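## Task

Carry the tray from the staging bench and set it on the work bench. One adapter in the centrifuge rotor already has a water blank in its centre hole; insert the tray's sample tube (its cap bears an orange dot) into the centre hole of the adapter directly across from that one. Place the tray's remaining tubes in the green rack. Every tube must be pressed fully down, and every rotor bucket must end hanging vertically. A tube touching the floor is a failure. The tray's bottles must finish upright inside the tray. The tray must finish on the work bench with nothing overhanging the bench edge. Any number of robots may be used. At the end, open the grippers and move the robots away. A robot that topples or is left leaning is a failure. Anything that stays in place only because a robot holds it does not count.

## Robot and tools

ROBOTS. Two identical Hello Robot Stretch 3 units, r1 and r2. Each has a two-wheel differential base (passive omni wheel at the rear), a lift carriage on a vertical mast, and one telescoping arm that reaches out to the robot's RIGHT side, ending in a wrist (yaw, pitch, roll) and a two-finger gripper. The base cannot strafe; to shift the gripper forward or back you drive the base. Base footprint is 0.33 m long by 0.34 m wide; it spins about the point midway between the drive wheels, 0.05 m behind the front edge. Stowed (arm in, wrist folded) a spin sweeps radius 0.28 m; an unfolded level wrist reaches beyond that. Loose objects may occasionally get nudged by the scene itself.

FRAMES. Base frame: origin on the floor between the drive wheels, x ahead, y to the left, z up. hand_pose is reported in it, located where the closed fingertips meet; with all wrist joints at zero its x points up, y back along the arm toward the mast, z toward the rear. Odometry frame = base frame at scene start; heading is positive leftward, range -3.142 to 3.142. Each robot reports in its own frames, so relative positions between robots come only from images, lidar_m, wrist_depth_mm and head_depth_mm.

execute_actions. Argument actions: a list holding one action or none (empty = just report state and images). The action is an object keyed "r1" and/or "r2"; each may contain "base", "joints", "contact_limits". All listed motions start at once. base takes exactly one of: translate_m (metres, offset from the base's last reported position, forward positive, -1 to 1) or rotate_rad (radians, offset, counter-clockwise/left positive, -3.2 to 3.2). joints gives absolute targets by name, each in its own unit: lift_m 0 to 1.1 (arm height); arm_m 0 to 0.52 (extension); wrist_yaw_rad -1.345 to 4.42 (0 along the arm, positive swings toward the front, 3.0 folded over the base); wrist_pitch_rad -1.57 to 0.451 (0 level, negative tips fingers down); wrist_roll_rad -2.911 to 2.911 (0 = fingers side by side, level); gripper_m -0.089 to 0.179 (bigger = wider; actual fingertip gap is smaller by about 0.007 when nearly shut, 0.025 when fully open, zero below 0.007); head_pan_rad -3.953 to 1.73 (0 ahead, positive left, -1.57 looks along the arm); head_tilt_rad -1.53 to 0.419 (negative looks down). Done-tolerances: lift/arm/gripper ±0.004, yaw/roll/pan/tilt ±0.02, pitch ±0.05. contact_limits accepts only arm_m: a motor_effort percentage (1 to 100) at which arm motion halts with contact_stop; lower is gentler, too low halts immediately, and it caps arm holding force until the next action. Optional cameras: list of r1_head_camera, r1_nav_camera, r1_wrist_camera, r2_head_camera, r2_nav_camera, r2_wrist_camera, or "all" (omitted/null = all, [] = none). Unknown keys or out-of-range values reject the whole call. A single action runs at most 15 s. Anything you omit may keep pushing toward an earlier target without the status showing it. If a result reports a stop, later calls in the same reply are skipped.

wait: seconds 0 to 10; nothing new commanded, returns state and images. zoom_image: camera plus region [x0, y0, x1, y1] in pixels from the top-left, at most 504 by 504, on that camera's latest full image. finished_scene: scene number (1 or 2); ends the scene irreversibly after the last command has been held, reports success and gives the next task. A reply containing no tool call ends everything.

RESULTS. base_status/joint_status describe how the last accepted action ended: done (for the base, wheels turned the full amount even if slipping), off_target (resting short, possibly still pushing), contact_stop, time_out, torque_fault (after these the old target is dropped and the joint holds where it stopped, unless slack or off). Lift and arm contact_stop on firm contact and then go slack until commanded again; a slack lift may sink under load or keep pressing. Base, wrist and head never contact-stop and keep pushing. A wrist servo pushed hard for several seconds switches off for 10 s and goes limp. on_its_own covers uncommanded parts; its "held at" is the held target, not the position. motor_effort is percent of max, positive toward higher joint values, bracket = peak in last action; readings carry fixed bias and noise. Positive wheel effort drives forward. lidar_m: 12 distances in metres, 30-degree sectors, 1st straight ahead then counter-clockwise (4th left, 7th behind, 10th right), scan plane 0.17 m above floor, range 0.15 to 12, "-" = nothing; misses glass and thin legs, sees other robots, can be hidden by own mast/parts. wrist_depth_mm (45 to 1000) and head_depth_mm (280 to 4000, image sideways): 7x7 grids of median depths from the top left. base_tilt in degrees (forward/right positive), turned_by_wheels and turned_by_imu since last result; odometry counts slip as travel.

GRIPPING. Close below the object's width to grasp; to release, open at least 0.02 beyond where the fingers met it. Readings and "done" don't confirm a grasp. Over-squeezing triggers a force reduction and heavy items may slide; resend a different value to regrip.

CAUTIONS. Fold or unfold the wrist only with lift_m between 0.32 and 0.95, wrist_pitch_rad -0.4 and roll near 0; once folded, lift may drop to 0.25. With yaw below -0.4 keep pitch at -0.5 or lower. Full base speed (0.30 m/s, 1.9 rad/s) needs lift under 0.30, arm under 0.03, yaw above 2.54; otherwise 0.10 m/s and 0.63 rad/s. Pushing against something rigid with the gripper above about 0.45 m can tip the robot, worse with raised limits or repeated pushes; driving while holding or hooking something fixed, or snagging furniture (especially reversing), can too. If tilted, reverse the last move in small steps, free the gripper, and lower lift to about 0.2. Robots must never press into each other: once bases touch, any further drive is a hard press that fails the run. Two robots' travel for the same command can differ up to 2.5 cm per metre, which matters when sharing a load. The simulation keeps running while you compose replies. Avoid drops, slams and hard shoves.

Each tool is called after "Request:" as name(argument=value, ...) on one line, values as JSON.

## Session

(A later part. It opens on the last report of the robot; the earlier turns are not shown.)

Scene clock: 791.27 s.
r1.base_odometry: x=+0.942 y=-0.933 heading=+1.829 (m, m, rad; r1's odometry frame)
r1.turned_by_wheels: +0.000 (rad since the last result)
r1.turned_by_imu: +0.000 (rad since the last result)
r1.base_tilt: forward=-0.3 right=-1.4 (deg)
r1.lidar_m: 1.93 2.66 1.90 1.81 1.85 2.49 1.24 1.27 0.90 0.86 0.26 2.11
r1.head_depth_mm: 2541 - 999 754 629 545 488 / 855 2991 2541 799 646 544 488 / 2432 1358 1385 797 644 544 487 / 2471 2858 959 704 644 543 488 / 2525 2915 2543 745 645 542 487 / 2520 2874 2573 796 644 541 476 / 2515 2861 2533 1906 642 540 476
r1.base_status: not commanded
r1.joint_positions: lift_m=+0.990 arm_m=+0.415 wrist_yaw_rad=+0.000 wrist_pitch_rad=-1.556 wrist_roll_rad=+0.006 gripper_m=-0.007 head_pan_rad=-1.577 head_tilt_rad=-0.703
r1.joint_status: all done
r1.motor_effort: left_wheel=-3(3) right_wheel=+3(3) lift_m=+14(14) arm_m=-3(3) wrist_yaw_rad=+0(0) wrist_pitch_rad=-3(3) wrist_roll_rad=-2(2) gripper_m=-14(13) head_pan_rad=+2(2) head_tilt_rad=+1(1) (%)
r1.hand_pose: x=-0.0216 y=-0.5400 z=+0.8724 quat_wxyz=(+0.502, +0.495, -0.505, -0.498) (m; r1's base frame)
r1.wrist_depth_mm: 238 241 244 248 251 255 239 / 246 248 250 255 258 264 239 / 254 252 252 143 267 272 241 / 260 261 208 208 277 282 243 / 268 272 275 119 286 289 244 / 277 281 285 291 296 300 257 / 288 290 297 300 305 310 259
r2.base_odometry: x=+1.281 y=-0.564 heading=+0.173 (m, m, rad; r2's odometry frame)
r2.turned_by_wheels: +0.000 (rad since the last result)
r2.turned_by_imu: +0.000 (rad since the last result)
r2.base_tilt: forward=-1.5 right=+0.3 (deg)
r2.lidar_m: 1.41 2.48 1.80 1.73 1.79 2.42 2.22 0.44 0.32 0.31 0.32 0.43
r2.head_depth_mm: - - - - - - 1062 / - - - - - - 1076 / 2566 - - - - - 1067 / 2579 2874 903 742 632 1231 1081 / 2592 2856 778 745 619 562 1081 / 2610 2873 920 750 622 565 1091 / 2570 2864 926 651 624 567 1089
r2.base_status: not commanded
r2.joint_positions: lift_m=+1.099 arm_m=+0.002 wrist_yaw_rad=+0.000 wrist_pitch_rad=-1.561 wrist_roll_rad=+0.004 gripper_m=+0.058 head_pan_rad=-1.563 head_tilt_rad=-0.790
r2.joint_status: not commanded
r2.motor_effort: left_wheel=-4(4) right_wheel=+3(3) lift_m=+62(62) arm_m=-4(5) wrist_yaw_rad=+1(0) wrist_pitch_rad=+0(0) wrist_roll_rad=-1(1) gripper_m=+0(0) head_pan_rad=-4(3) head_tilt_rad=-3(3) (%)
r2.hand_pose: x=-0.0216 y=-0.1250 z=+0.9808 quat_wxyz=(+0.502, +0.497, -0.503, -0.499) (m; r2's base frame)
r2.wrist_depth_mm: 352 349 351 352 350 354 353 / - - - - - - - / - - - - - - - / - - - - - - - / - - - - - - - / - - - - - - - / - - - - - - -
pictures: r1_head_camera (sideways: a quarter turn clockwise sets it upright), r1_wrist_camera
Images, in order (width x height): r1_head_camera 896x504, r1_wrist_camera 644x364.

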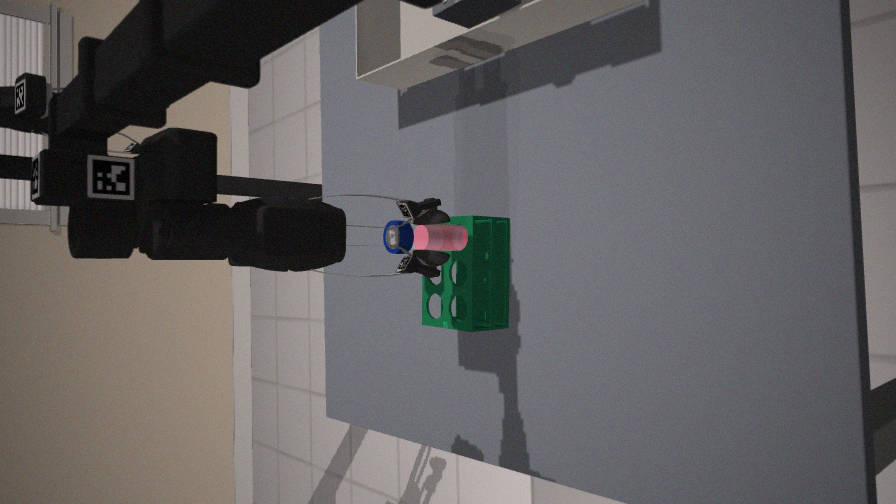

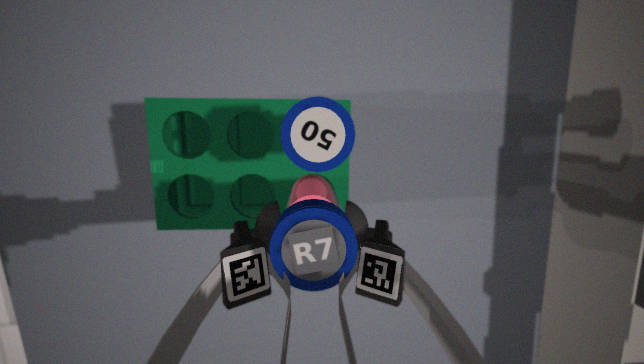

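Request:
execute_actions(actions=[{"r1":{"joints":{"lift_m":0.963}}}], cameras=["r1_head_camera"])

Request:
execute_actions(actions=[{"r1":{"joints":{"gripper_m":0.04}}}], cameras=[])

Request:
execute_actions(actions=[{"r1":{"joints":{"lift_m":1.1}}}], cameras=["r1_wrist_camera"])

Request:
execute_actions(actions=[{"r1":{"base":{"translate_m":-0.321},"joints":{"arm_m":0.411,"wrist_roll_rad":1.561,"gripper_m":0.045}}}], cameras=[])

Request:
execute_actions(actions=[{"r1":{"joints":{"lift_m":1.02}}}], cameras=["r1_wrist_camera","r1_head_camera"])

Scene clock: 799.80 s.
r1.base_odometry: x=+0.942 y=-0.933 heading=+1.829 (m, m, rad; r1's odometry frame)
r1.turned_by_wheels: +0.000 (rad since the last result)
r1.turned_by_imu: +0.001 (rad since the last result)
r1.base_tilt: forward=-0.3 right=-1.4 (deg)
r1.lidar_m: 1.93 2.66 1.90 1.81 1.86 2.48 1.24 1.26 0.90 0.86 0.26 2.11
r1.head_depth_mm: 2559 2829 - 764 630 543 489 / 1676 - 1786 798 645 546 488 / 2469 - 1385 795 646 543 488 / 2538 2896 955 703 644 542 487 / 2549 2877 2555 746 645 543 487 / 2516 2853 2542 793 642 540 477 / 2502 2844 2588 1884 646 542 475
r1.base_status: not commanded
r1.joint_positions: lift_m=+0.963 arm_m=+0.415 wrist_yaw_rad=+0.000 wrist_pitch_rad=-1.556 wrist_roll_rad=+0.006 gripper_m=-0.007 head_pan_rad=-1.577 head_tilt_rad=-0.703
r1.joint_status: all done
r1.motor_effort: left_wheel=-3(3) right_wheel=+3(3) lift_m=+14(13) arm_m=-3(3) wrist_yaw_rad=+0(0) wrist_pitch_rad=-3(3) wrist_roll_rad=-2(2) gripper_m=-14(14) head_pan_rad=+3(3) head_tilt_rad=+1(2) (%)
r1.hand_pose: x=-0.0216 y=-0.5400 z=+0.8454 quat_wxyz=(+0.502, +0.495, -0.505, -0.498) (m; r1's base frame)
r1.wrist_depth_mm: 214 216 219 223 227 228 229 / 220 223 225 228 233 235 236 / 226 202 177 116 240 243 240 / 234 211 180 175 247 252 242 / 240 239 186 120 256 261 243 / 250 253 257 261 267 269 246 / 257 260 265 271 274 282 249
r2.base_odometry: x=+1.281 y=-0.564 heading=+0.173 (m, m, rad; r2's odometry frame)
r2.turned_by_wheels: +0.000 (rad since the last result)
r2.turned_by_imu: +0.000 (rad since the last result)
r2.base_tilt: forward=-1.5 right=+0.2 (deg)
r2.lidar_m: 1.40 2.48 1.80 1.73 1.79 2.43 2.22 0.44 0.32 0.31 0.32 0.43
r2.head_depth_mm: - - - - - - 1065 / - - - - - - 1072 / 2598 - - - - - 1067 / 2569 2822 904 742 635 1230 1082 / 2579 2847 779 746 619 563 1085 / 2578 2889 916 749 621 566 1091 / 2586 2883 925 651 623 567 1087
r2.base_status: not commanded
r2.joint_positions: lift_m=+1.099 arm_m=+0.002 wrist_yaw_rad=+0.000 wrist_pitch_rad=-1.561 wrist_roll_rad=+0.004 gripper_m=+0.058 head_pan_rad=-1.563 head_tilt_rad=-0.790
r2.joint_status: not commanded
r2.motor_effort: left_wheel=-4(4) right_wheel=+3(3) lift_m=+62(62) arm_m=-4(4) wrist_yaw_rad=+1(2) wrist_pitch_rad=+0(0) wrist_roll_rad=-1(1) gripper_m=+0(0) head_pan_rad=-3(4) head_tilt_rad=-4(3) (%)
r2.hand_pose: x=-0.0216 y=-0.1250 z=+0.9808 quat_wxyz=(+0.502, +0.497, -0.503, -0.499) (m; r2's base frame)
r2.wrist_depth_mm: 352 348 350 352 355 353 355 / - - - - - - - / - - - - - - - / - - - - - - - / - - - - - - - / - - - - - - - / - - - - - - -
pictures: r1_head_camera (sideways: a quarter turn clockwise sets it upright)
Images, in order (width x height): r1_head_camera 896x504.

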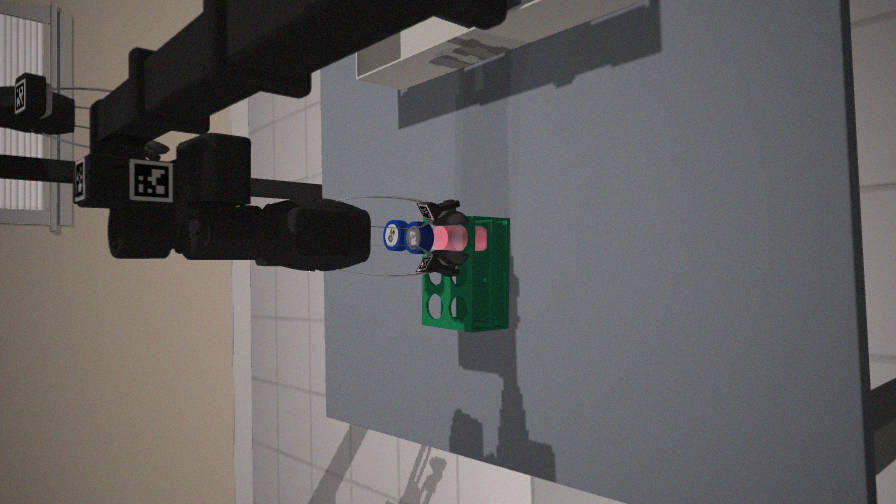

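Scene clock: 800.77 s.
r1.base_odometry: x=+0.942 y=-0.933 heading=+1.829 (m, m, rad; r1's odometry frame)
r1.turned_by_wheels: +0.000 (rad since the last result)
r1.turned_by_imu: +0.000 (rad since the last result)
r1.base_tilt: forward=-0.2 right=-1.5 (deg)
r1.lidar_m: 1.94 2.66 1.90 1.81 1.86 2.48 1.24 1.27 0.90 0.86 0.26 2.11
r1.head_depth_mm: 2566 2850 - 763 631 545 489 / 1677 - 1794 798 647 544 489 / 2463 - 1393 797 644 543 488 / 2574 2925 957 716 646 543 486 / 2510 2853 2567 744 644 542 486 / 2529 2903 2527 795 642 542 476 / 2522 2843 2555 1889 643 541 475
r1.base_status: not commanded
r1.joint_positions: lift_m=+0.963 arm_m=+0.415 wrist_yaw_rad=+0.000 wrist_pitch_rad=-1.556 wrist_roll_rad=+0.006 gripper_m=+0.040 head_pan_rad=-1.577 head_tilt_rad=-0.703
r1.joint_status: all done
r1.motor_effort: left_wheel=-3(3) right_wheel=+3(3) lift_m=+13(14) arm_m=-3(3) wrist_yaw_rad=+1(0) wrist_pitch_rad=-3(3) wrist_roll_rad=-2(2) gripper_m=-1(75) head_pan_rad=+2(2) head_tilt_rad=+1(1) (%)
r1.hand_pose: x=-0.0216 y=-0.5400 z=+0.8454 quat_wxyz=(+0.502, +0.495, -0.505, -0.498) (m; r1's base frame)
r1.wrist_depth_mm: 213 216 219 222 225 230 230 / 220 221 223 229 232 237 236 / 227 202 177 116 240 244 240 / 234 209 180 127 247 252 242 / 241 240 185 123 256 261 243 / 249 252 258 261 266 270 246 / 258 260 265 271 274 278 248
r2.base_odometry: x=+1.281 y=-0.564 heading=+0.173 (m, m, rad; r2's odometry frame)
r2.turned_by_wheels: +0.000 (rad since the last result)
r2.turned_by_imu: +0.000 (rad since the last result)
r2.base_tilt: forward=-1.4 right=+0.3 (deg)
r2.lidar_m: 1.40 2.49 1.80 1.73 1.79 2.43 2.22 0.44 0.32 0.31 0.32 0.43
r2.head_depth_mm: - - - - - - 1061 / - - - - - - 1075 / 2583 - - - - - 1071 / 2615 2832 904 741 632 1237 1081 / 2556 2866 778 746 619 563 1085 / 2542 2896 919 748 620 564 1088 / 2561 2899 922 650 623 566 1089
r2.base_status: not commanded
r2.joint_positions: lift_m=+1.099 arm_m=+0.002 wrist_yaw_rad=+0.000 wrist_pitch_rad=-1.561 wrist_roll_rad=+0.004 gripper_m=+0.058 head_pan_rad=-1.563 head_tilt_rad=-0.790
r2.joint_status: not commanded
r2.motor_effort: left_wheel=-4(4) right_wheel=+3(3) lift_m=+62(62) arm_m=-4(5) wrist_yaw_rad=+0(1) wrist_pitch_rad=+0(0) wrist_roll_rad=-1(1) gripper_m=+0(0) head_pan_rad=-4(3) head_tilt_rad=-3(4) (%)
r2.hand_pose: x=-0.0216 y=-0.1250 z=+0.9808 quat_wxyz=(+0.502, +0.497, -0.503, -0.499) (m; r2's base frame)
r2.wrist_depth_mm: 351 350 351 350 354 354 355 / - - - - - - - / - - - - - - - / - - - - - - - / - - - - - - - / - - - - - - - / - - - - - - -
pictures: none
No camera images: the call's "cameras" was empty. Leave "cameras" out to get every camera's image.

Scene clock: 802.83 s.
r1.base_odometry: x=+0.942 y=-0.933 heading=+1.829 (m, m, rad; r1's odometry frame)
r1.turned_by_wheels: +0.000 (rad since the last result)
r1.turned_by_imu: +0.000 (rad since the last result)
r1.base_tilt: forward=-0.2 right=-1.4 (deg)
r1.lidar_m: 1.93 2.66 1.89 1.81 1.86 2.49 1.24 1.27 0.90 0.86 0.26 2.11
r1.head_depth_mm: 2545 2902 1051 763 632 545 490 / 2588 2953 2604 796 647 542 488 / 1163 2807 1414 797 647 543 488 / 2537 3044 2563 715 645 542 487 / 2529 2819 2565 742 645 542 487 / 2537 2871 2555 792 642 540 477 / 2500 2877 2515 1886 643 541 476
r1.base_status: not commanded
r1.joint_positions: lift_m=+1.100 arm_m=+0.415 wrist_yaw_rad=+0.000 wrist_pitch_rad=-1.556 wrist_roll_rad=+0.006 gripper_m=+0.040 head_pan_rad=-1.577 head_tilt_rad=-0.703
r1.joint_status: all done
r1.motor_effort: left_wheel=-3(3) right_wheel=+3(3) lift_m=+22(24) arm_m=-3(3) wrist_yaw_rad=+0(0) wrist_pitch_rad=-2(3) wrist_roll_rad=-2(2) gripper_m=+0(0) head_pan_rad=+3(2) head_tilt_rad=+1(2) (%)
r1.hand_pose: x=-0.0216 y=-0.5400 z=+0.9819 quat_wxyz=(+0.502, +0.495, -0.505, -0.498) (m; r1's base frame)
r1.wrist_depth_mm: - 340 345 354 357 346 363 / - 349 358 364 368 365 376 / - 365 310 316 379 355 354 / - 377 371 381 388 378 339 / - 387 387 399 402 385 307 / - 401 409 411 421 420 413 / - 414 420 424 434 433 395
r2.base_odometry: x=+1.281 y=-0.564 heading=+0.173 (m, m, rad; r2's odometry frame)
r2.turned_by_wheels: +0.000 (rad since the last result)
r2.turned_by_imu: +0.000 (rad since the last result)
r2.base_tilt: forward=-1.5 right=+0.3 (deg)
r2.lidar_m: 1.40 2.48 1.80 1.73 1.79 2.43 2.23 0.44 0.32 0.31 0.32 0.43
r2.head_depth_mm: - - - - - - 1061 / - - - - - - 1069 / 2579 - - - - - 1070 / 2592 2858 906 743 631 1233 1078 / 2562 2845 780 745 618 562 1088 / 2581 2911 919 750 620 565 1088 / 2588 2863 928 650 622 567 1092
r2.base_status: not commanded
r2.joint_positions: lift_m=+1.099 arm_m=+0.002 wrist_yaw_rad=+0.000 wrist_pitch_rad=-1.561 wrist_roll_rad=+0.004 gripper_m=+0.058 head_pan_rad=-1.563 head_tilt_rad=-0.790
r2.joint_status: not commanded
r2.motor_effort: left_wheel=-4(4) right_wheel=+2(3) lift_m=+62(62) arm_m=-5(4) wrist_yaw_rad=+0(1) wrist_pitch_rad=+0(0) wrist_roll_rad=-1(1) gripper_m=+0(0) head_pan_rad=-3(3) head_tilt_rad=-4(2) (%)
r2.hand_pose: x=-0.0216 y=-0.1250 z=+0.9808 quat_wxyz=(+0.502, +0.497, -0.503, -0.499) (m; r2's base frame)
r2.wrist_depth_mm: 348 349 351 353 353 352 356 / - - - - - - - / - - - - - - - / - - - - - - - / - - - - - - - / - - - - - - - / - - - - - - -
pictures: r1_wrist_camera
Images, in order (width x height): r1_wrist_camera 644x364.

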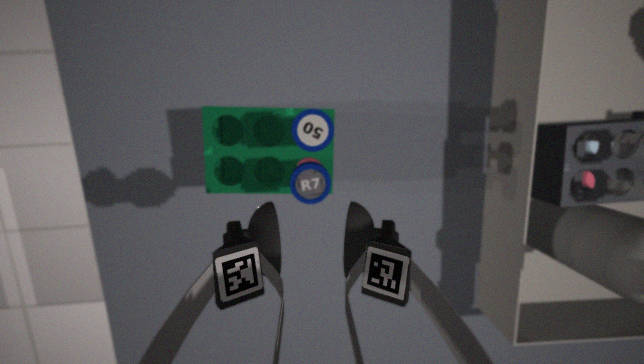

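Scene clock: 807.20 s.
r1.base_odometry: x=+1.024 y=-1.244 heading=+1.829 (m, m, rad; r1's odometry frame)
r1.turned_by_wheels: +0.000 (rad since the last result)
r1.turned_by_imu: +0.001 (rad since the last result)
r1.base_tilt: forward=-0.3 right=-1.5 (deg)
r1.lidar_m: 2.25 2.64 1.88 1.80 1.85 2.47 1.11 0.93 0.91 0.87 0.90 0.53
r1.head_depth_mm: 2561 3031 1047 798 627 545 500 / 2669 3041 765 728 641 544 498 / 2605 3038 1042 727 641 541 497 / - 2966 2555 567 608 542 498 / 1182 2834 1403 769 640 542 486 / 2546 2889 2569 795 644 542 486 / 2499 2864 2560 768 642 541 486
r1.base_status: done
r1.joint_positions: lift_m=+1.100 arm_m=+0.411 wrist_yaw_rad=+0.000 wrist_pitch_rad=-1.556 wrist_roll_rad=+1.556 gripper_m=+0.045 head_pan_rad=-1.577 head_tilt_rad=-0.703
r1.joint_status: all done
r1.motor_effort: left_wheel=-3(8) right_wheel=+3(4) lift_m=+22(22) arm_m=-3(1) wrist_yaw_rad=+0(0) wrist_pitch_rad=-3(3) wrist_roll_rad=+2(1) gripper_m=+0(32) head_pan_rad=+2(2) head_tilt_rad=+2(2) (%)
r1.hand_pose: x=-0.0215 y=-0.5357 z=+0.9819 quat_wxyz=(+0.005, +0.005, -0.712, -0.702) (m; r1's base frame)
r1.wrist_depth_mm: 337 258 325 344 354 357 - / 347 347 351 354 362 366 - / 359 358 365 368 376 378 - / 372 365 374 266 382 393 - / 384 380 386 381 248 409 - / 396 400 412 412 422 426 - / 410 415 417 427 431 437 -
r2.base_odometry: x=+1.281 y=-0.564 heading=+0.173 (m, m, rad; r2's odometry frame)
r2.turned_by_wheels: +0.000 (rad since the last result)
r2.turned_by_imu: +0.000 (rad since the last result)
r2.base_tilt: forward=-1.5 right=+0.2 (deg)
r2.lidar_m: 1.40 2.49 1.80 1.73 1.79 2.42 2.23 0.44 0.32 0.31 0.32 0.43
r2.head_depth_mm: - - - - - - 1065 / - - - - - - 1077 / 2580 - - - - - 1068 / 2581 2852 904 741 632 1237 1077 / 545 1212 778 745 618 563 1086 / 2467 2871 920 749 621 565 1088 / 2589 2875 926 651 623 566 1093
r2.base_status: not commanded
r2.joint_positions: lift_m=+1.099 arm_m=+0.002 wrist_yaw_rad=+0.000 wrist_pitch_rad=-1.561 wrist_roll_rad=+0.004 gripper_m=+0.058 head_pan_rad=-1.563 head_tilt_rad=-0.790
r2.joint_status: not commanded
r2.motor_effort: left_wheel=-4(4) right_wheel=+2(3) lift_m=+62(62) arm_m=-4(4) wrist_yaw_rad=+0(0) wrist_pitch_rad=+0(0) wrist_roll_rad=-1(1) gripper_m=+0(0) head_pan_rad=-3(3) head_tilt_rad=-3(3) (%)
r2.hand_pose: x=-0.0216 y=-0.1250 z=+0.9808 quat_wxyz=(+0.502, +0.497, -0.503, -0.499) (m; r2's base frame)
r2.wrist_depth_mm: 350 351 348 348 354 350 357 / - - - - - - - / - - - - - - - / - - - - - - - / - - - - - - - / - - - - - - - / - - - - - - -
pictures: none
No camera images: the call's "cameras" was empty. Leave "cameras" out to get every camera's image.

Scene clock: 810.00 s.
r1.base_odometry: x=+1.024 y=-1.244 heading=+1.829 (m, m, rad; r1's odometry frame)
r1.turned_by_wheels: +0.000 (rad since the last result)
r1.turned_by_imu: +0.001 (rad since the last result)
r1.base_tilt: forward=-0.2 right=-1.4 (deg)
r1.lidar_m: 2.25 2.64 1.89 1.80 1.85 2.47 1.11 0.93 0.91 0.87 0.90 0.53
r1.head_depth_mm: - 3077 1046 796 627 544 498 / 2683 2968 766 730 642 545 501 / - 2937 1042 726 641 542 497 / 2501 - 992 565 607 544 496 / 1184 2854 1410 768 643 542 487 / 2525 2895 2541 794 642 539 486 / 2552 2853 2542 766 644 541 486
r1.base_status: not commanded
r1.joint_positions: lift_m=+1.027 arm_m=+0.411 wrist_yaw_rad=+0.004 wrist_pitch_rad=-1.560 wrist_roll_rad=+1.555 gripper_m=+0.045 head_pan_rad=-1.577 head_tilt_rad=-0.703
r1.joint_status: lift_m contact_stop (moved -0.072 of -0.080)
r1.on_its_own: lift_m is slack since a contact_stop, until your next command for it (your +1.020 is given up)
r1.motor_effort: left_wheel=-3(7) right_wheel=+4(12) lift_m=+17(21) arm_m=-3(3) wrist_yaw_rad=-3(6) wrist_pitch_rad=+0(3) wrist_roll_rad=+2(2) gripper_m=+2(4) head_pan_rad=+2(2) head_tilt_rad=+1(1) (%)
r1.hand_pose: x=-0.0216 y=-0.5346 z=+0.9095 quat_wxyz=(+0.007, +0.006, -0.710, -0.704) (m; r1's base frame)
r1.wrist_depth_mm: 227 260 269 274 284 284 294 / 251 281 256 283 294 286 302 / 250 291 291 291 304 286 313 / 256 299 270 243 308 287 324 / 263 309 311 255 172 287 338 / 276 311 282 309 148 272 350 / 328 333 339 344 349 358 362
r2.base_odometry: x=+1.281 y=-0.564 heading=+0.173 (m, m, rad; r2's odometry frame)
r2.turned_by_wheels: +0.000 (rad since the last result)
r2.turned_by_imu: +0.000 (rad since the last result)
r2.base_tilt: forward=-1.6 right=+0.2 (deg)
r2.lidar_m: 1.41 2.47 1.80 1.73 1.78 2.44 2.22 0.44 0.32 0.31 0.32 0.43
r2.head_depth_mm: - - - - - - 1063 / - - - - - - 1073 / 2602 - - - - - 1069 / 2578 2828 903 741 632 1231 1078 / 567 723 774 746 618 562 1083 / 529 2897 920 749 621 565 1088 / 2564 2879 925 649 622 566 1089
r2.base_status: not commanded
r2.joint_positions: lift_m=+1.099 arm_m=+0.002 wrist_yaw_rad=+0.000 wrist_pitch_rad=-1.561 wrist_roll_rad=+0.004 gripper_m=+0.058 head_pan_rad=-1.563 head_tilt_rad=-0.790
r2.joint_status: not commanded
r2.motor_effort: left_wheel=-4(4) right_wheel=+3(3) lift_m=+62(62) arm_m=-4(4) wrist_yaw_rad=+0(0) wrist_pitch_rad=+0(0) wrist_roll_rad=-1(1) gripper_m=+0(0) head_pan_rad=-3(3) head_tilt_rad=-3(3) (%)
r2.hand_pose: x=-0.0216 y=-0.1250 z=+0.9808 quat_wxyz=(+0.502, +0.497, -0.503, -0.499) (m; r2's base frame)
r2.wrist_depth_mm: 347 350 351 352 353 354 355 / - - - - - - - / - - - - - - - / - - - - - - - / - - - - - - - / - - - - - - - / - - - - - - -
pictures: r1_head_camera (sideways: a quarter turn clockwise sets it upright), r1_wrist_camera
Images, in order (width x height): r1_head_camera 896x504, r1_wrist_camera 644x364.

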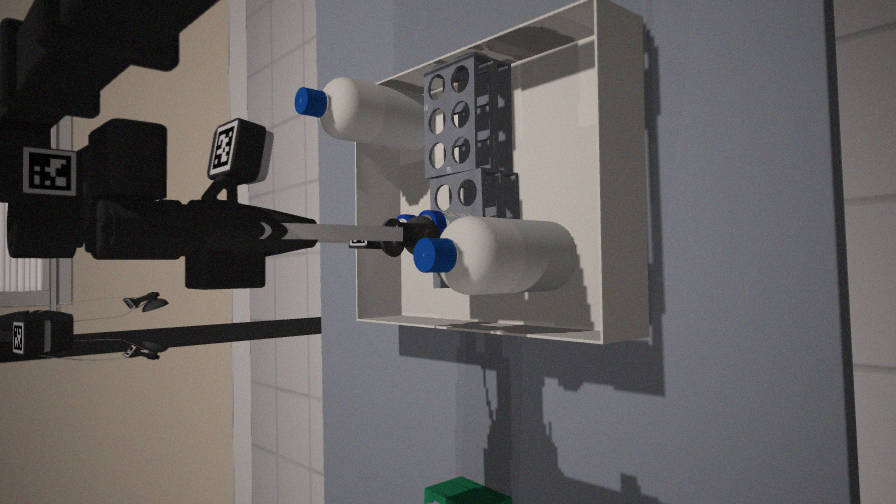

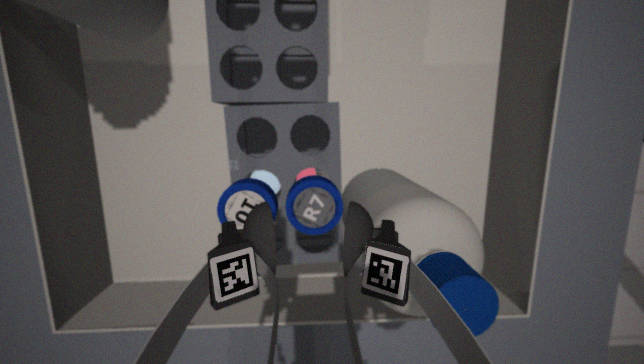

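Request:
execute_actions(actions=[{"r1":{"joints":{"lift_m":1.1}}}], cameras=[])

Request:
execute_actions(actions=[{"r1":{"base":{"translate_m":-0.005},"joints":{"arm_m":0.455,"wrist_roll_rad":0.002,"gripper_m":0.05,"wrist_yaw_rad":0.0}}}], cameras=[])

Request:
execute_actions(actions=[{"r1":{"joints":{"lift_m":1.03}}}], cameras=["r1_head_camera","r1_wrist_camera"])

Scene clock: 821.10 s.
r1.base_odometry: x=+1.024 y=-1.244 heading=+1.829 (m, m, rad; r1's odometry frame)
r1.turned_by_wheels: +0.000 (rad since the last result)
r1.turned_by_imu: +0.001 (rad since the last result)
r1.base_tilt: forward=-0.3 right=-1.5 (deg)
r1.lidar_m: 2.25 2.64 1.89 1.80 1.85 2.48 1.11 0.93 0.91 0.87 0.90 0.53
r1.head_depth_mm: 2586 2985 1047 796 628 545 500 / 2634 3048 766 727 646 543 498 / 2625 2991 1042 727 643 543 497 / - 2989 2582 572 604 543 498 / 1174 2828 1412 772 641 539 488 / 2534 2860 2533 792 642 540 485 / 2551 2859 2577 766 642 541 486
r1.base_status: not commanded
r1.joint_positions: lift_m=+1.100 arm_m=+0.411 wrist_yaw_rad=+0.002 wrist_pitch_rad=-1.556 wrist_roll_rad=+1.557 gripper_m=+0.045 head_pan_rad=-1.577 head_tilt_rad=-0.703
r1.joint_status: all done
r1.motor_effort: left_wheel=-2(3) right_wheel=+2(4) lift_m=+22(21) arm_m=-3(3) wrist_yaw_rad=-3(3) wrist_pitch_rad=-3(4) wrist_roll_rad=+1(2) gripper_m=+1(2) head_pan_rad=+2(3) head_tilt_rad=+1(1) (%)
r1.hand_pose: x=-0.0216 y=-0.5356 z=+0.9819 quat_wxyz=(+0.006, +0.006, -0.712, -0.702) (m; r1's base frame)
r1.wrist_depth_mm: 337 259 339 347 353 355 - / 348 346 351 357 365 368 - / 358 356 362 368 376 380 - / 370 362 376 280 382 393 - / 384 381 384 382 246 408 - / 395 403 413 414 422 429 - / 411 412 419 428 434 439 -
r2.base_odometry: x=+1.281 y=-0.564 heading=+0.173 (m, m, rad; r2's odometry frame)
r2.turned_by_wheels: +0.000 (rad since the last result)
r2.turned_by_imu: +0.000 (rad since the last result)
r2.base_tilt: forward=-1.5 right=+0.2 (deg)
r2.lidar_m: 1.40 2.49 1.80 1.73 1.79 2.43 2.23 0.44 0.32 0.31 0.32 0.43
r2.head_depth_mm: - - - - - - 1068 / - - - - - - 1076 / 2600 - - - - - 1067 / 2567 2837 904 742 633 1235 1079 / 545 1216 779 745 619 562 1083 / 2484 2891 920 749 621 563 1088 / 2599 2864 922 649 624 568 1085
r2.base_status: not commanded
r2.joint_positions: lift_m=+1.099 arm_m=+0.002 wrist_yaw_rad=+0.000 wrist_pitch_rad=-1.561 wrist_roll_rad=+0.004 gripper_m=+0.058 head_pan_rad=-1.563 head_tilt_rad=-0.790
r2.joint_status: not commanded
r2.motor_effort: left_wheel=-4(4) right_wheel=+3(3) lift_m=+63(62) arm_m=-4(4) wrist_yaw_rad=-1(0) wrist_pitch_rad=+0(0) wrist_roll_rad=-1(1) gripper_m=+0(0) head_pan_rad=-3(3) head_tilt_rad=-2(4) (%)
r2.hand_pose: x=-0.0216 y=-0.1250 z=+0.9808 quat_wxyz=(+0.502, +0.497, -0.503, -0.499) (m; r2's base frame)
r2.wrist_depth_mm: 348 348 350 352 353 353 353 / - - - - - - - / - - - - - - - / - - - - - - - / - - - - - - - / - - - - - - - / - - - - - - -
pictures: none
No camera images: the call's "cameras" was empty. Leave "cameras" out to get every camera's image.

Scene clock: 822.53 s.
r1.base_odometry: x=+1.025 y=-1.248 heading=+1.829 (m, m, rad; r1's odometry frame)
r1.turned_by_wheels: +0.000 (rad since the last result)
r1.turned_by_imu: +0.000 (rad since the last result)
r1.base_tilt: forward=-0.1 right=-1.4 (deg)
r1.lidar_m: 2.26 2.64 1.89 1.80 1.85 2.47 1.11 0.93 0.91 0.87 0.90 0.53
r1.head_depth_mm: 2602 2981 1048 801 615 545 499 / 2608 2992 953 726 643 545 498 / 2631 2985 1038 736 643 544 497 / 2552 3019 1041 576 607 543 498 / 1177 2859 1422 784 623 543 488 / 2567 2911 2545 789 644 541 487 / 2517 2940 2498 789 643 538 485
r1.base_status: done
r1.joint_positions: lift_m=+1.100 arm_m=+0.455 wrist_yaw_rad=+0.001 wrist_pitch_rad=-1.556 wrist_roll_rad=+0.007 gripper_m=+0.050 head_pan_rad=-1.577 head_tilt_rad=-0.703
r1.joint_status: all done
r1.motor_effort: left_wheel=-1(7) right_wheel=+2(3) lift_m=+22(22) arm_m=+4(3) wrist_yaw_rad=-1(1) wrist_pitch_rad=-2(2) wrist_roll_rad=-2(3) gripper_m=-1(32) head_pan_rad=+2(3) head_tilt_rad=+0(1) (%)
r1.hand_pose: x=-0.0216 y=-0.5792 z=+0.9819 quat_wxyz=(+0.502, +0.495, -0.505, -0.498) (m; r1's base frame)
r1.wrist_depth_mm: 339 342 326 347 349 222 364 / 348 353 354 360 360 233 377 / 357 362 362 371 375 379 390 / 364 376 373 323 330 364 406 / 381 386 385 330 397 404 421 / 395 397 338 300 416 421 434 / 406 412 387 268 416 439 449
r2.base_odometry: x=+1.281 y=-0.564 heading=+0.173 (m, m, rad; r2's odometry frame)
r2.turned_by_wheels: +0.000 (rad since the last result)
r2.turned_by_imu: +0.000 (rad since the last result)
r2.base_tilt: forward=-1.5 right=+0.2 (deg)
r2.lidar_m: 1.40 2.48 1.80 1.73 1.79 2.43 2.22 0.44 0.32 0.31 0.32 0.43
r2.head_depth_mm: - - - - - - 1067 / - - - - - - 1073 / 2590 - - - - - 1072 / 2573 2848 907 744 632 1237 1078 / 534 1293 779 745 620 562 1083 / 2454 2834 920 749 621 565 1088 / 2576 2887 925 651 622 567 1088
r2.base_status: not commanded
r2.joint_positions: lift_m=+1.099 arm_m=+0.002 wrist_yaw_rad=+0.000 wrist_pitch_rad=-1.561 wrist_roll_rad=+0.004 gripper_m=+0.058 head_pan_rad=-1.563 head_tilt_rad=-0.790
r2.joint_status: not commanded
r2.motor_effort: left_wheel=-4(4) right_wheel=+2(3) lift_m=+62(62) arm_m=-4(4) wrist_yaw_rad=-1(0) wrist_pitch_rad=+0(0) wrist_roll_rad=-1(1) gripper_m=+0(0) head_pan_rad=-3(3) head_tilt_rad=-3(3) (%)
r2.hand_pose: x=-0.0216 y=-0.1250 z=+0.9808 quat_wxyz=(+0.502, +0.497, -0.503, -0.499) (m; r2's base frame)
r2.wrist_depth_mm: 346 347 348 351 352 353 355 / - - - - - - - / - - - - - - - / - - - - - - - / - - - - - - - / - - - - - - - / - - - - - - -
pictures: none
No camera images: the call's "cameras" was empty. Leave "cameras" out to get every camera's image.

Scene clock: 824.00 s.
r1.base_odometry: x=+1.025 y=-1.248 heading=+1.829 (m, m, rad; r1's odometry frame)
r1.turned_by_wheels: +0.000 (rad since the last result)
r1.turned_by_imu: +0.000 (rad since the last result)
r1.base_tilt: forward=-0.3 right=-1.4 (deg)
r1.lidar_m: 2.26 2.64 1.89 1.80 1.85 2.47 1.11 0.93 0.91 0.87 0.90 0.53
r1.head_depth_mm: - 3091 1043 799 615 545 497 / 2675 2951 956 729 642 542 498 / - 2968 1044 737 644 542 499 / 2572 2853 1032 576 609 542 497 / 1172 2829 1409 781 624 542 486 / 2505 2898 2544 791 641 540 486 / 2556 2842 2544 793 641 540 486
r1.base_status: not commanded
r1.joint_positions: lift_m=+1.030 arm_m=+0.455 wrist_yaw_rad=+0.001 wrist_pitch_rad=-1.556 wrist_roll_rad=+0.007 gripper_m=+0.050 head_pan_rad=-1.577 head_tilt_rad=-0.703
r1.joint_status: all done
r1.motor_effort: left_wheel=-1(1) right_wheel=+2(2) lift_m=+14(21) arm_m=+4(3) wrist_yaw_rad=-1(1) wrist_pitch_rad=-3(2) wrist_roll_rad=-2(2) gripper_m=+1(0) head_pan_rad=+2(2) head_tilt_rad=+0(1) (%)
r1.hand_pose: x=-0.0216 y=-0.5792 z=+0.9124 quat_wxyz=(+0.502, +0.495, -0.505, -0.498) (m; r1's base frame)
r1.wrist_depth_mm: 274 275 279 284 287 193 156 / 281 284 287 293 297 218 169 / 290 291 296 300 306 304 316 / 300 302 302 279 260 262 328 / 310 313 301 194 263 269 338 / 319 325 276 206 338 326 352 / 330 335 261 223 352 309 365
r2.base_odometry: x=+1.281 y=-0.564 heading=+0.173 (m, m, rad; r2's odometry frame)
r2.turned_by_wheels: +0.000 (rad since the last result)
r2.turned_by_imu: +0.000 (rad since the last result)
r2.base_tilt: forward=-1.6 right=+0.3 (deg)
r2.lidar_m: 1.40 2.48 1.80 1.73 1.79 2.43 2.23 0.44 0.32 0.31 0.32 0.43
r2.head_depth_mm: - - - - - - 1062 / - - - - - - 1073 / 2594 - - - - - 1073 / 2575 2849 905 743 632 1227 1081 / 1067 602 774 748 619 562 1083 / 491 2843 920 749 621 564 1090 / 2556 2887 922 651 624 567 1089
r2.base_status: not commanded
r2.joint_positions: lift_m=+1.099 arm_m=+0.002 wrist_yaw_rad=+0.000 wrist_pitch_rad=-1.561 wrist_roll_rad=+0.004 gripper_m=+0.058 head_pan_rad=-1.563 head_tilt_rad=-0.790
r2.joint_status: not commanded
r2.motor_effort: left_wheel=-4(4) right_wheel=+3(3) lift_m=+62(62) arm_m=-4(4) wrist_yaw_rad=-2(0) wrist_pitch_rad=+0(0) wrist_roll_rad=-1(1) gripper_m=+0(0) head_pan_rad=-3(3) head_tilt_rad=-4(3) (%)
r2.hand_pose: x=-0.0216 y=-0.1250 z=+0.9808 quat_wxyz=(+0.502, +0.497, -0.503, -0.499) (m; r2's base frame)
r2.wrist_depth_mm: 347 348 353 351 354 354 354 / - - - - - - - / - - - - - - - / - - - - - - - / - - - - - - - / - - - - - - - / - - - - - - -
pictures: r1_head_camera (sideways: a quarter turn clockwise sets it upright), r1_wrist_camera
Images, in order (width x height): r1_head_camera 896x504, r1_wrist_camera 644x364.

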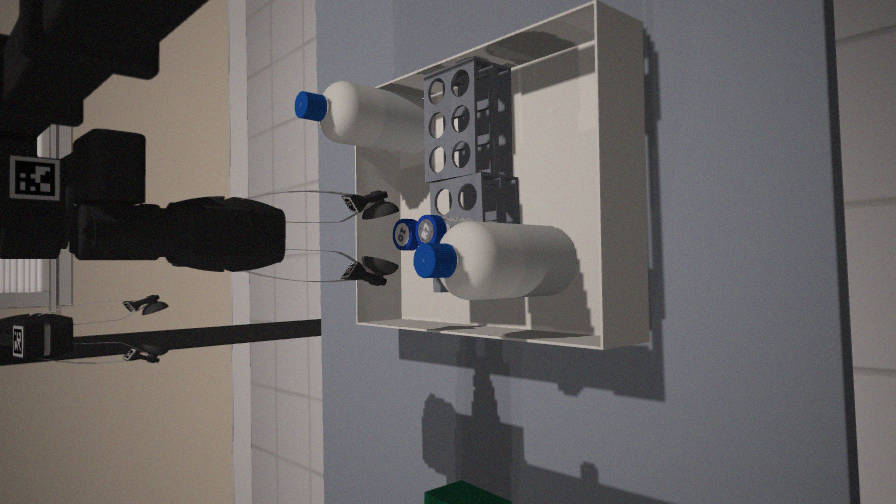

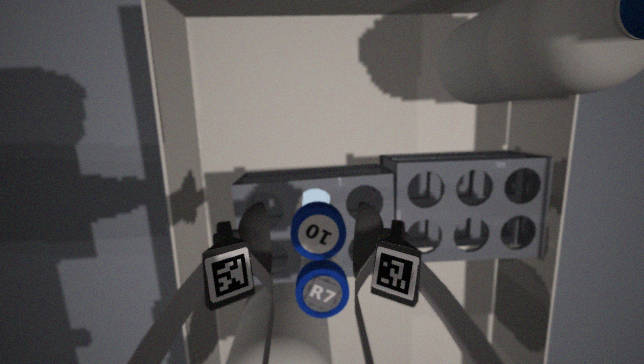

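Request:
execute_actions(actions=[{"r1":{"base":{"translate_m":-0.003},"joints":{"arm_m":0.441}}}], cameras=[])

Request:
execute_actions(actions=[{"r1":{"joints":{"lift_m":0.964}}}], cameras=["r1_head_camera","r1_wrist_camera"])

Scene clock: 828.70 s.
r1.base_odometry: x=+1.026 y=-1.251 heading=+1.829 (m, m, rad; r1's odometry frame)
r1.turned_by_wheels: +0.000 (rad since the last result)
r1.turned_by_imu: +0.001 (rad since the last result)
r1.base_tilt: forward=-0.3 right=-1.3 (deg)
r1.lidar_m: 2.26 2.64 1.88 1.79 1.85 2.47 1.10 0.92 0.91 0.87 0.90 0.53
r1.head_depth_mm: - 3072 1046 802 608 545 499 / 2675 2952 1000 727 642 542 498 / - 2926 1040 735 643 544 497 / 2534 2864 1039 574 613 542 497 / 1175 2872 1415 791 627 543 488 / 2533 2889 2536 793 640 541 487 / 2520 2844 2554 792 643 540 485
r1.base_status: done
r1.joint_positions: lift_m=+1.030 arm_m=+0.441 wrist_yaw_rad=+0.001 wrist_pitch_rad=-1.556 wrist_roll_rad=+0.006 gripper_m=+0.050 head_pan_rad=-1.577 head_tilt_rad=-0.703
r1.joint_status: all done
r1.motor_effort: left_wheel=-1(7) right_wheel=+1(3) lift_m=+14(14) arm_m=-3(2) wrist_yaw_rad=-1(1) wrist_pitch_rad=-3(2) wrist_roll_rad=-2(2) gripper_m=+0(1) head_pan_rad=+3(2) head_tilt_rad=+1(1) (%)
r1.hand_pose: x=-0.0216 y=-0.5659 z=+0.9124 quat_wxyz=(+0.502, +0.495, -0.505, -0.498) (m; r1's base frame)
r1.wrist_depth_mm: 274 274 279 283 286 190 158 / 282 282 287 292 295 250 306 / 291 293 296 301 304 281 315 / 299 302 285 246 253 262 330 / 308 313 277 201 278 280 339 / 319 323 238 221 337 320 353 / 330 333 212 208 349 303 364
r2.base_odometry: x=+1.281 y=-0.564 heading=+0.173 (m, m, rad; r2's odometry frame)
r2.turned_by_wheels: +0.000 (rad since the last result)
r2.turned_by_imu: +0.000 (rad since the last result)
r2.base_tilt: forward=-1.5 right=+0.3 (deg)
r2.lidar_m: 1.40 2.48 1.80 1.72 1.78 2.43 2.23 0.44 0.32 0.31 0.32 0.43
r2.head_depth_mm: - - - - - - 1068 / - - - - - - 1077 / 2591 - - - - - 1069 / 2577 2810 907 743 632 1231 1078 / 1071 742 777 745 619 563 1085 / 503 2825 918 752 621 564 1088 / 2594 2893 924 650 622 566 1090
r2.base_status: not commanded
r2.joint_positions: lift_m=+1.099 arm_m=+0.002 wrist_yaw_rad=+0.000 wrist_pitch_rad=-1.561 wrist_roll_rad=+0.004 gripper_m=+0.058 head_pan_rad=-1.563 head_tilt_rad=-0.790
r2.joint_status: not commanded
r2.motor_effort: left_wheel=-4(4) right_wheel=+3(3) lift_m=+62(62) arm_m=-5(4) wrist_yaw_rad=-1(2) wrist_pitch_rad=+0(0) wrist_roll_rad=-1(1) gripper_m=+0(0) head_pan_rad=-3(3) head_tilt_rad=-4(4) (%)
r2.hand_pose: x=-0.0216 y=-0.1250 z=+0.9808 quat_wxyz=(+0.502, +0.497, -0.503, -0.499) (m; r2's base frame)
r2.wrist_depth_mm: 352 346 349 351 354 354 353 / - - - - - - - / - - - - - - - / - - - - - - - / - - - - - - - / - - - - - - - / - - - - - - -
pictures: none
No camera images: the call's "cameras" was empty. Leave "cameras" out to get every camera's image.

Scene clock: 830.13 s.
r1.base_odometry: x=+1.026 y=-1.251 heading=+1.829 (m, m, rad; r1's odometry frame)
r1.turned_by_wheels: +0.000 (rad since the last result)
r1.turned_by_imu: +0.000 (rad since the last result)
r1.base_tilt: forward=-0.2 right=-1.4 (deg)
r1.lidar_m: 2.26 2.63 1.88 1.80 1.85 2.47 1.10 0.92 0.91 0.87 0.90 0.53
r1.head_depth_mm: 2593 2852 - 803 609 544 498 / 2534 - 926 728 644 543 499 / 2494 - 1039 733 644 543 497 / 2534 2908 836 564 610 541 498 / 1178 2890 1421 792 626 542 487 / 2518 2870 2533 793 645 540 487 / 2548 2786 2535 790 642 540 485
r1.base_status: not commanded
r1.joint_positions: lift_m=+0.964 arm_m=+0.441 wrist_yaw_rad=+0.001 wrist_pitch_rad=-1.556 wrist_roll_rad=+0.006 gripper_m=+0.050 head_pan_rad=-1.577 head_tilt_rad=-0.703
r1.joint_status: all done
r1.motor_effort: left_wheel=-1(1) right_wheel=+1(1) lift_m=+14(14) arm_m=-3(3) wrist_yaw_rad=-1(0) wrist_pitch_rad=-2(3) wrist_roll_rad=-2(2) gripper_m=+1(0) head_pan_rad=+3(2) head_tilt_rad=+1(0) (%)
r1.hand_pose: x=-0.0216 y=-0.5659 z=+0.8464 quat_wxyz=(+0.502, +0.495, -0.505, -0.498) (m; r1's base frame)
r1.wrist_depth_mm: 213 201 217 221 224 190 139 / 221 198 224 227 231 233 195 / 228 196 232 234 237 241 203 / 235 195 232 209 186 216 190 / 241 208 239 122 190 194 195 / 251 222 224 126 200 264 201 / 258 256 195 130 273 276 228
r2.base_odometry: x=+1.281 y=-0.564 heading=+0.173 (m, m, rad; r2's odometry frame)
r2.turned_by_wheels: +0.000 (rad since the last result)
r2.turned_by_imu: +0.000 (rad since the last result)
r2.base_tilt: forward=-1.5 right=+0.3 (deg)
r2.lidar_m: 1.40 2.48 1.80 1.73 1.79 2.42 2.22 0.44 0.32 0.31 0.32 0.43
r2.head_depth_mm: - - - - - - 1068 / - - - - - - 1075 / 2586 - - - - - 1068 / 2583 2844 908 742 632 1235 1079 / 1108 596 755 745 618 563 1081 / 506 2872 917 750 620 565 1085 / 2447 2861 923 651 624 567 1092
r2.base_status: not commanded
r2.joint_positions: lift_m=+1.099 arm_m=+0.002 wrist_yaw_rad=+0.000 wrist_pitch_rad=-1.561 wrist_roll_rad=+0.004 gripper_m=+0.058 head_pan_rad=-1.563 head_tilt_rad=-0.790
r2.joint_status: not commanded
r2.motor_effort: left_wheel=-4(4) right_wheel=+3(2) lift_m=+62(62) arm_m=-4(5) wrist_yaw_rad=+0(0) wrist_pitch_rad=+0(0) wrist_roll_rad=-1(1) gripper_m=+1(0) head_pan_rad=-4(3) head_tilt_rad=-3(3) (%)
r2.hand_pose: x=-0.0216 y=-0.1250 z=+0.9808 quat_wxyz=(+0.502, +0.497, -0.503, -0.499) (m; r2's base frame)
r2.wrist_depth_mm: 348 346 351 351 351 352 354 / - - - - - - - / - - - - - - - / - - - - - - - / - - - - - - - / - - - - - - - / - - - - - - -
pictures: r1_head_camera (sideways: a quarter turn clockwise sets it upright), r1_wrist_camera
Images, in order (width x height): r1_head_camera 896x504, r1_wrist_camera 644x364.

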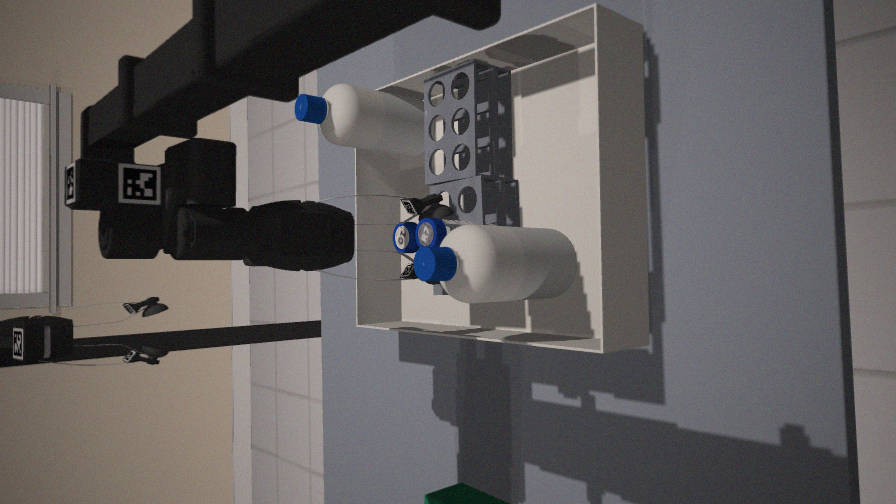

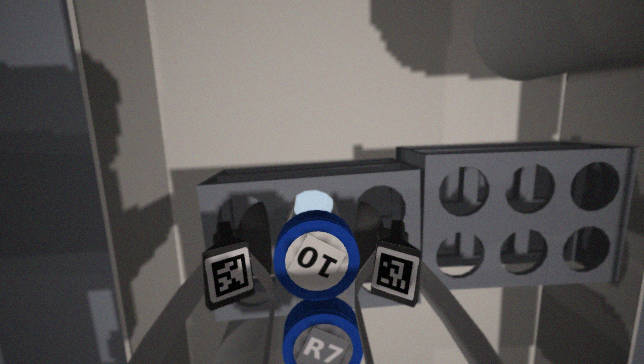

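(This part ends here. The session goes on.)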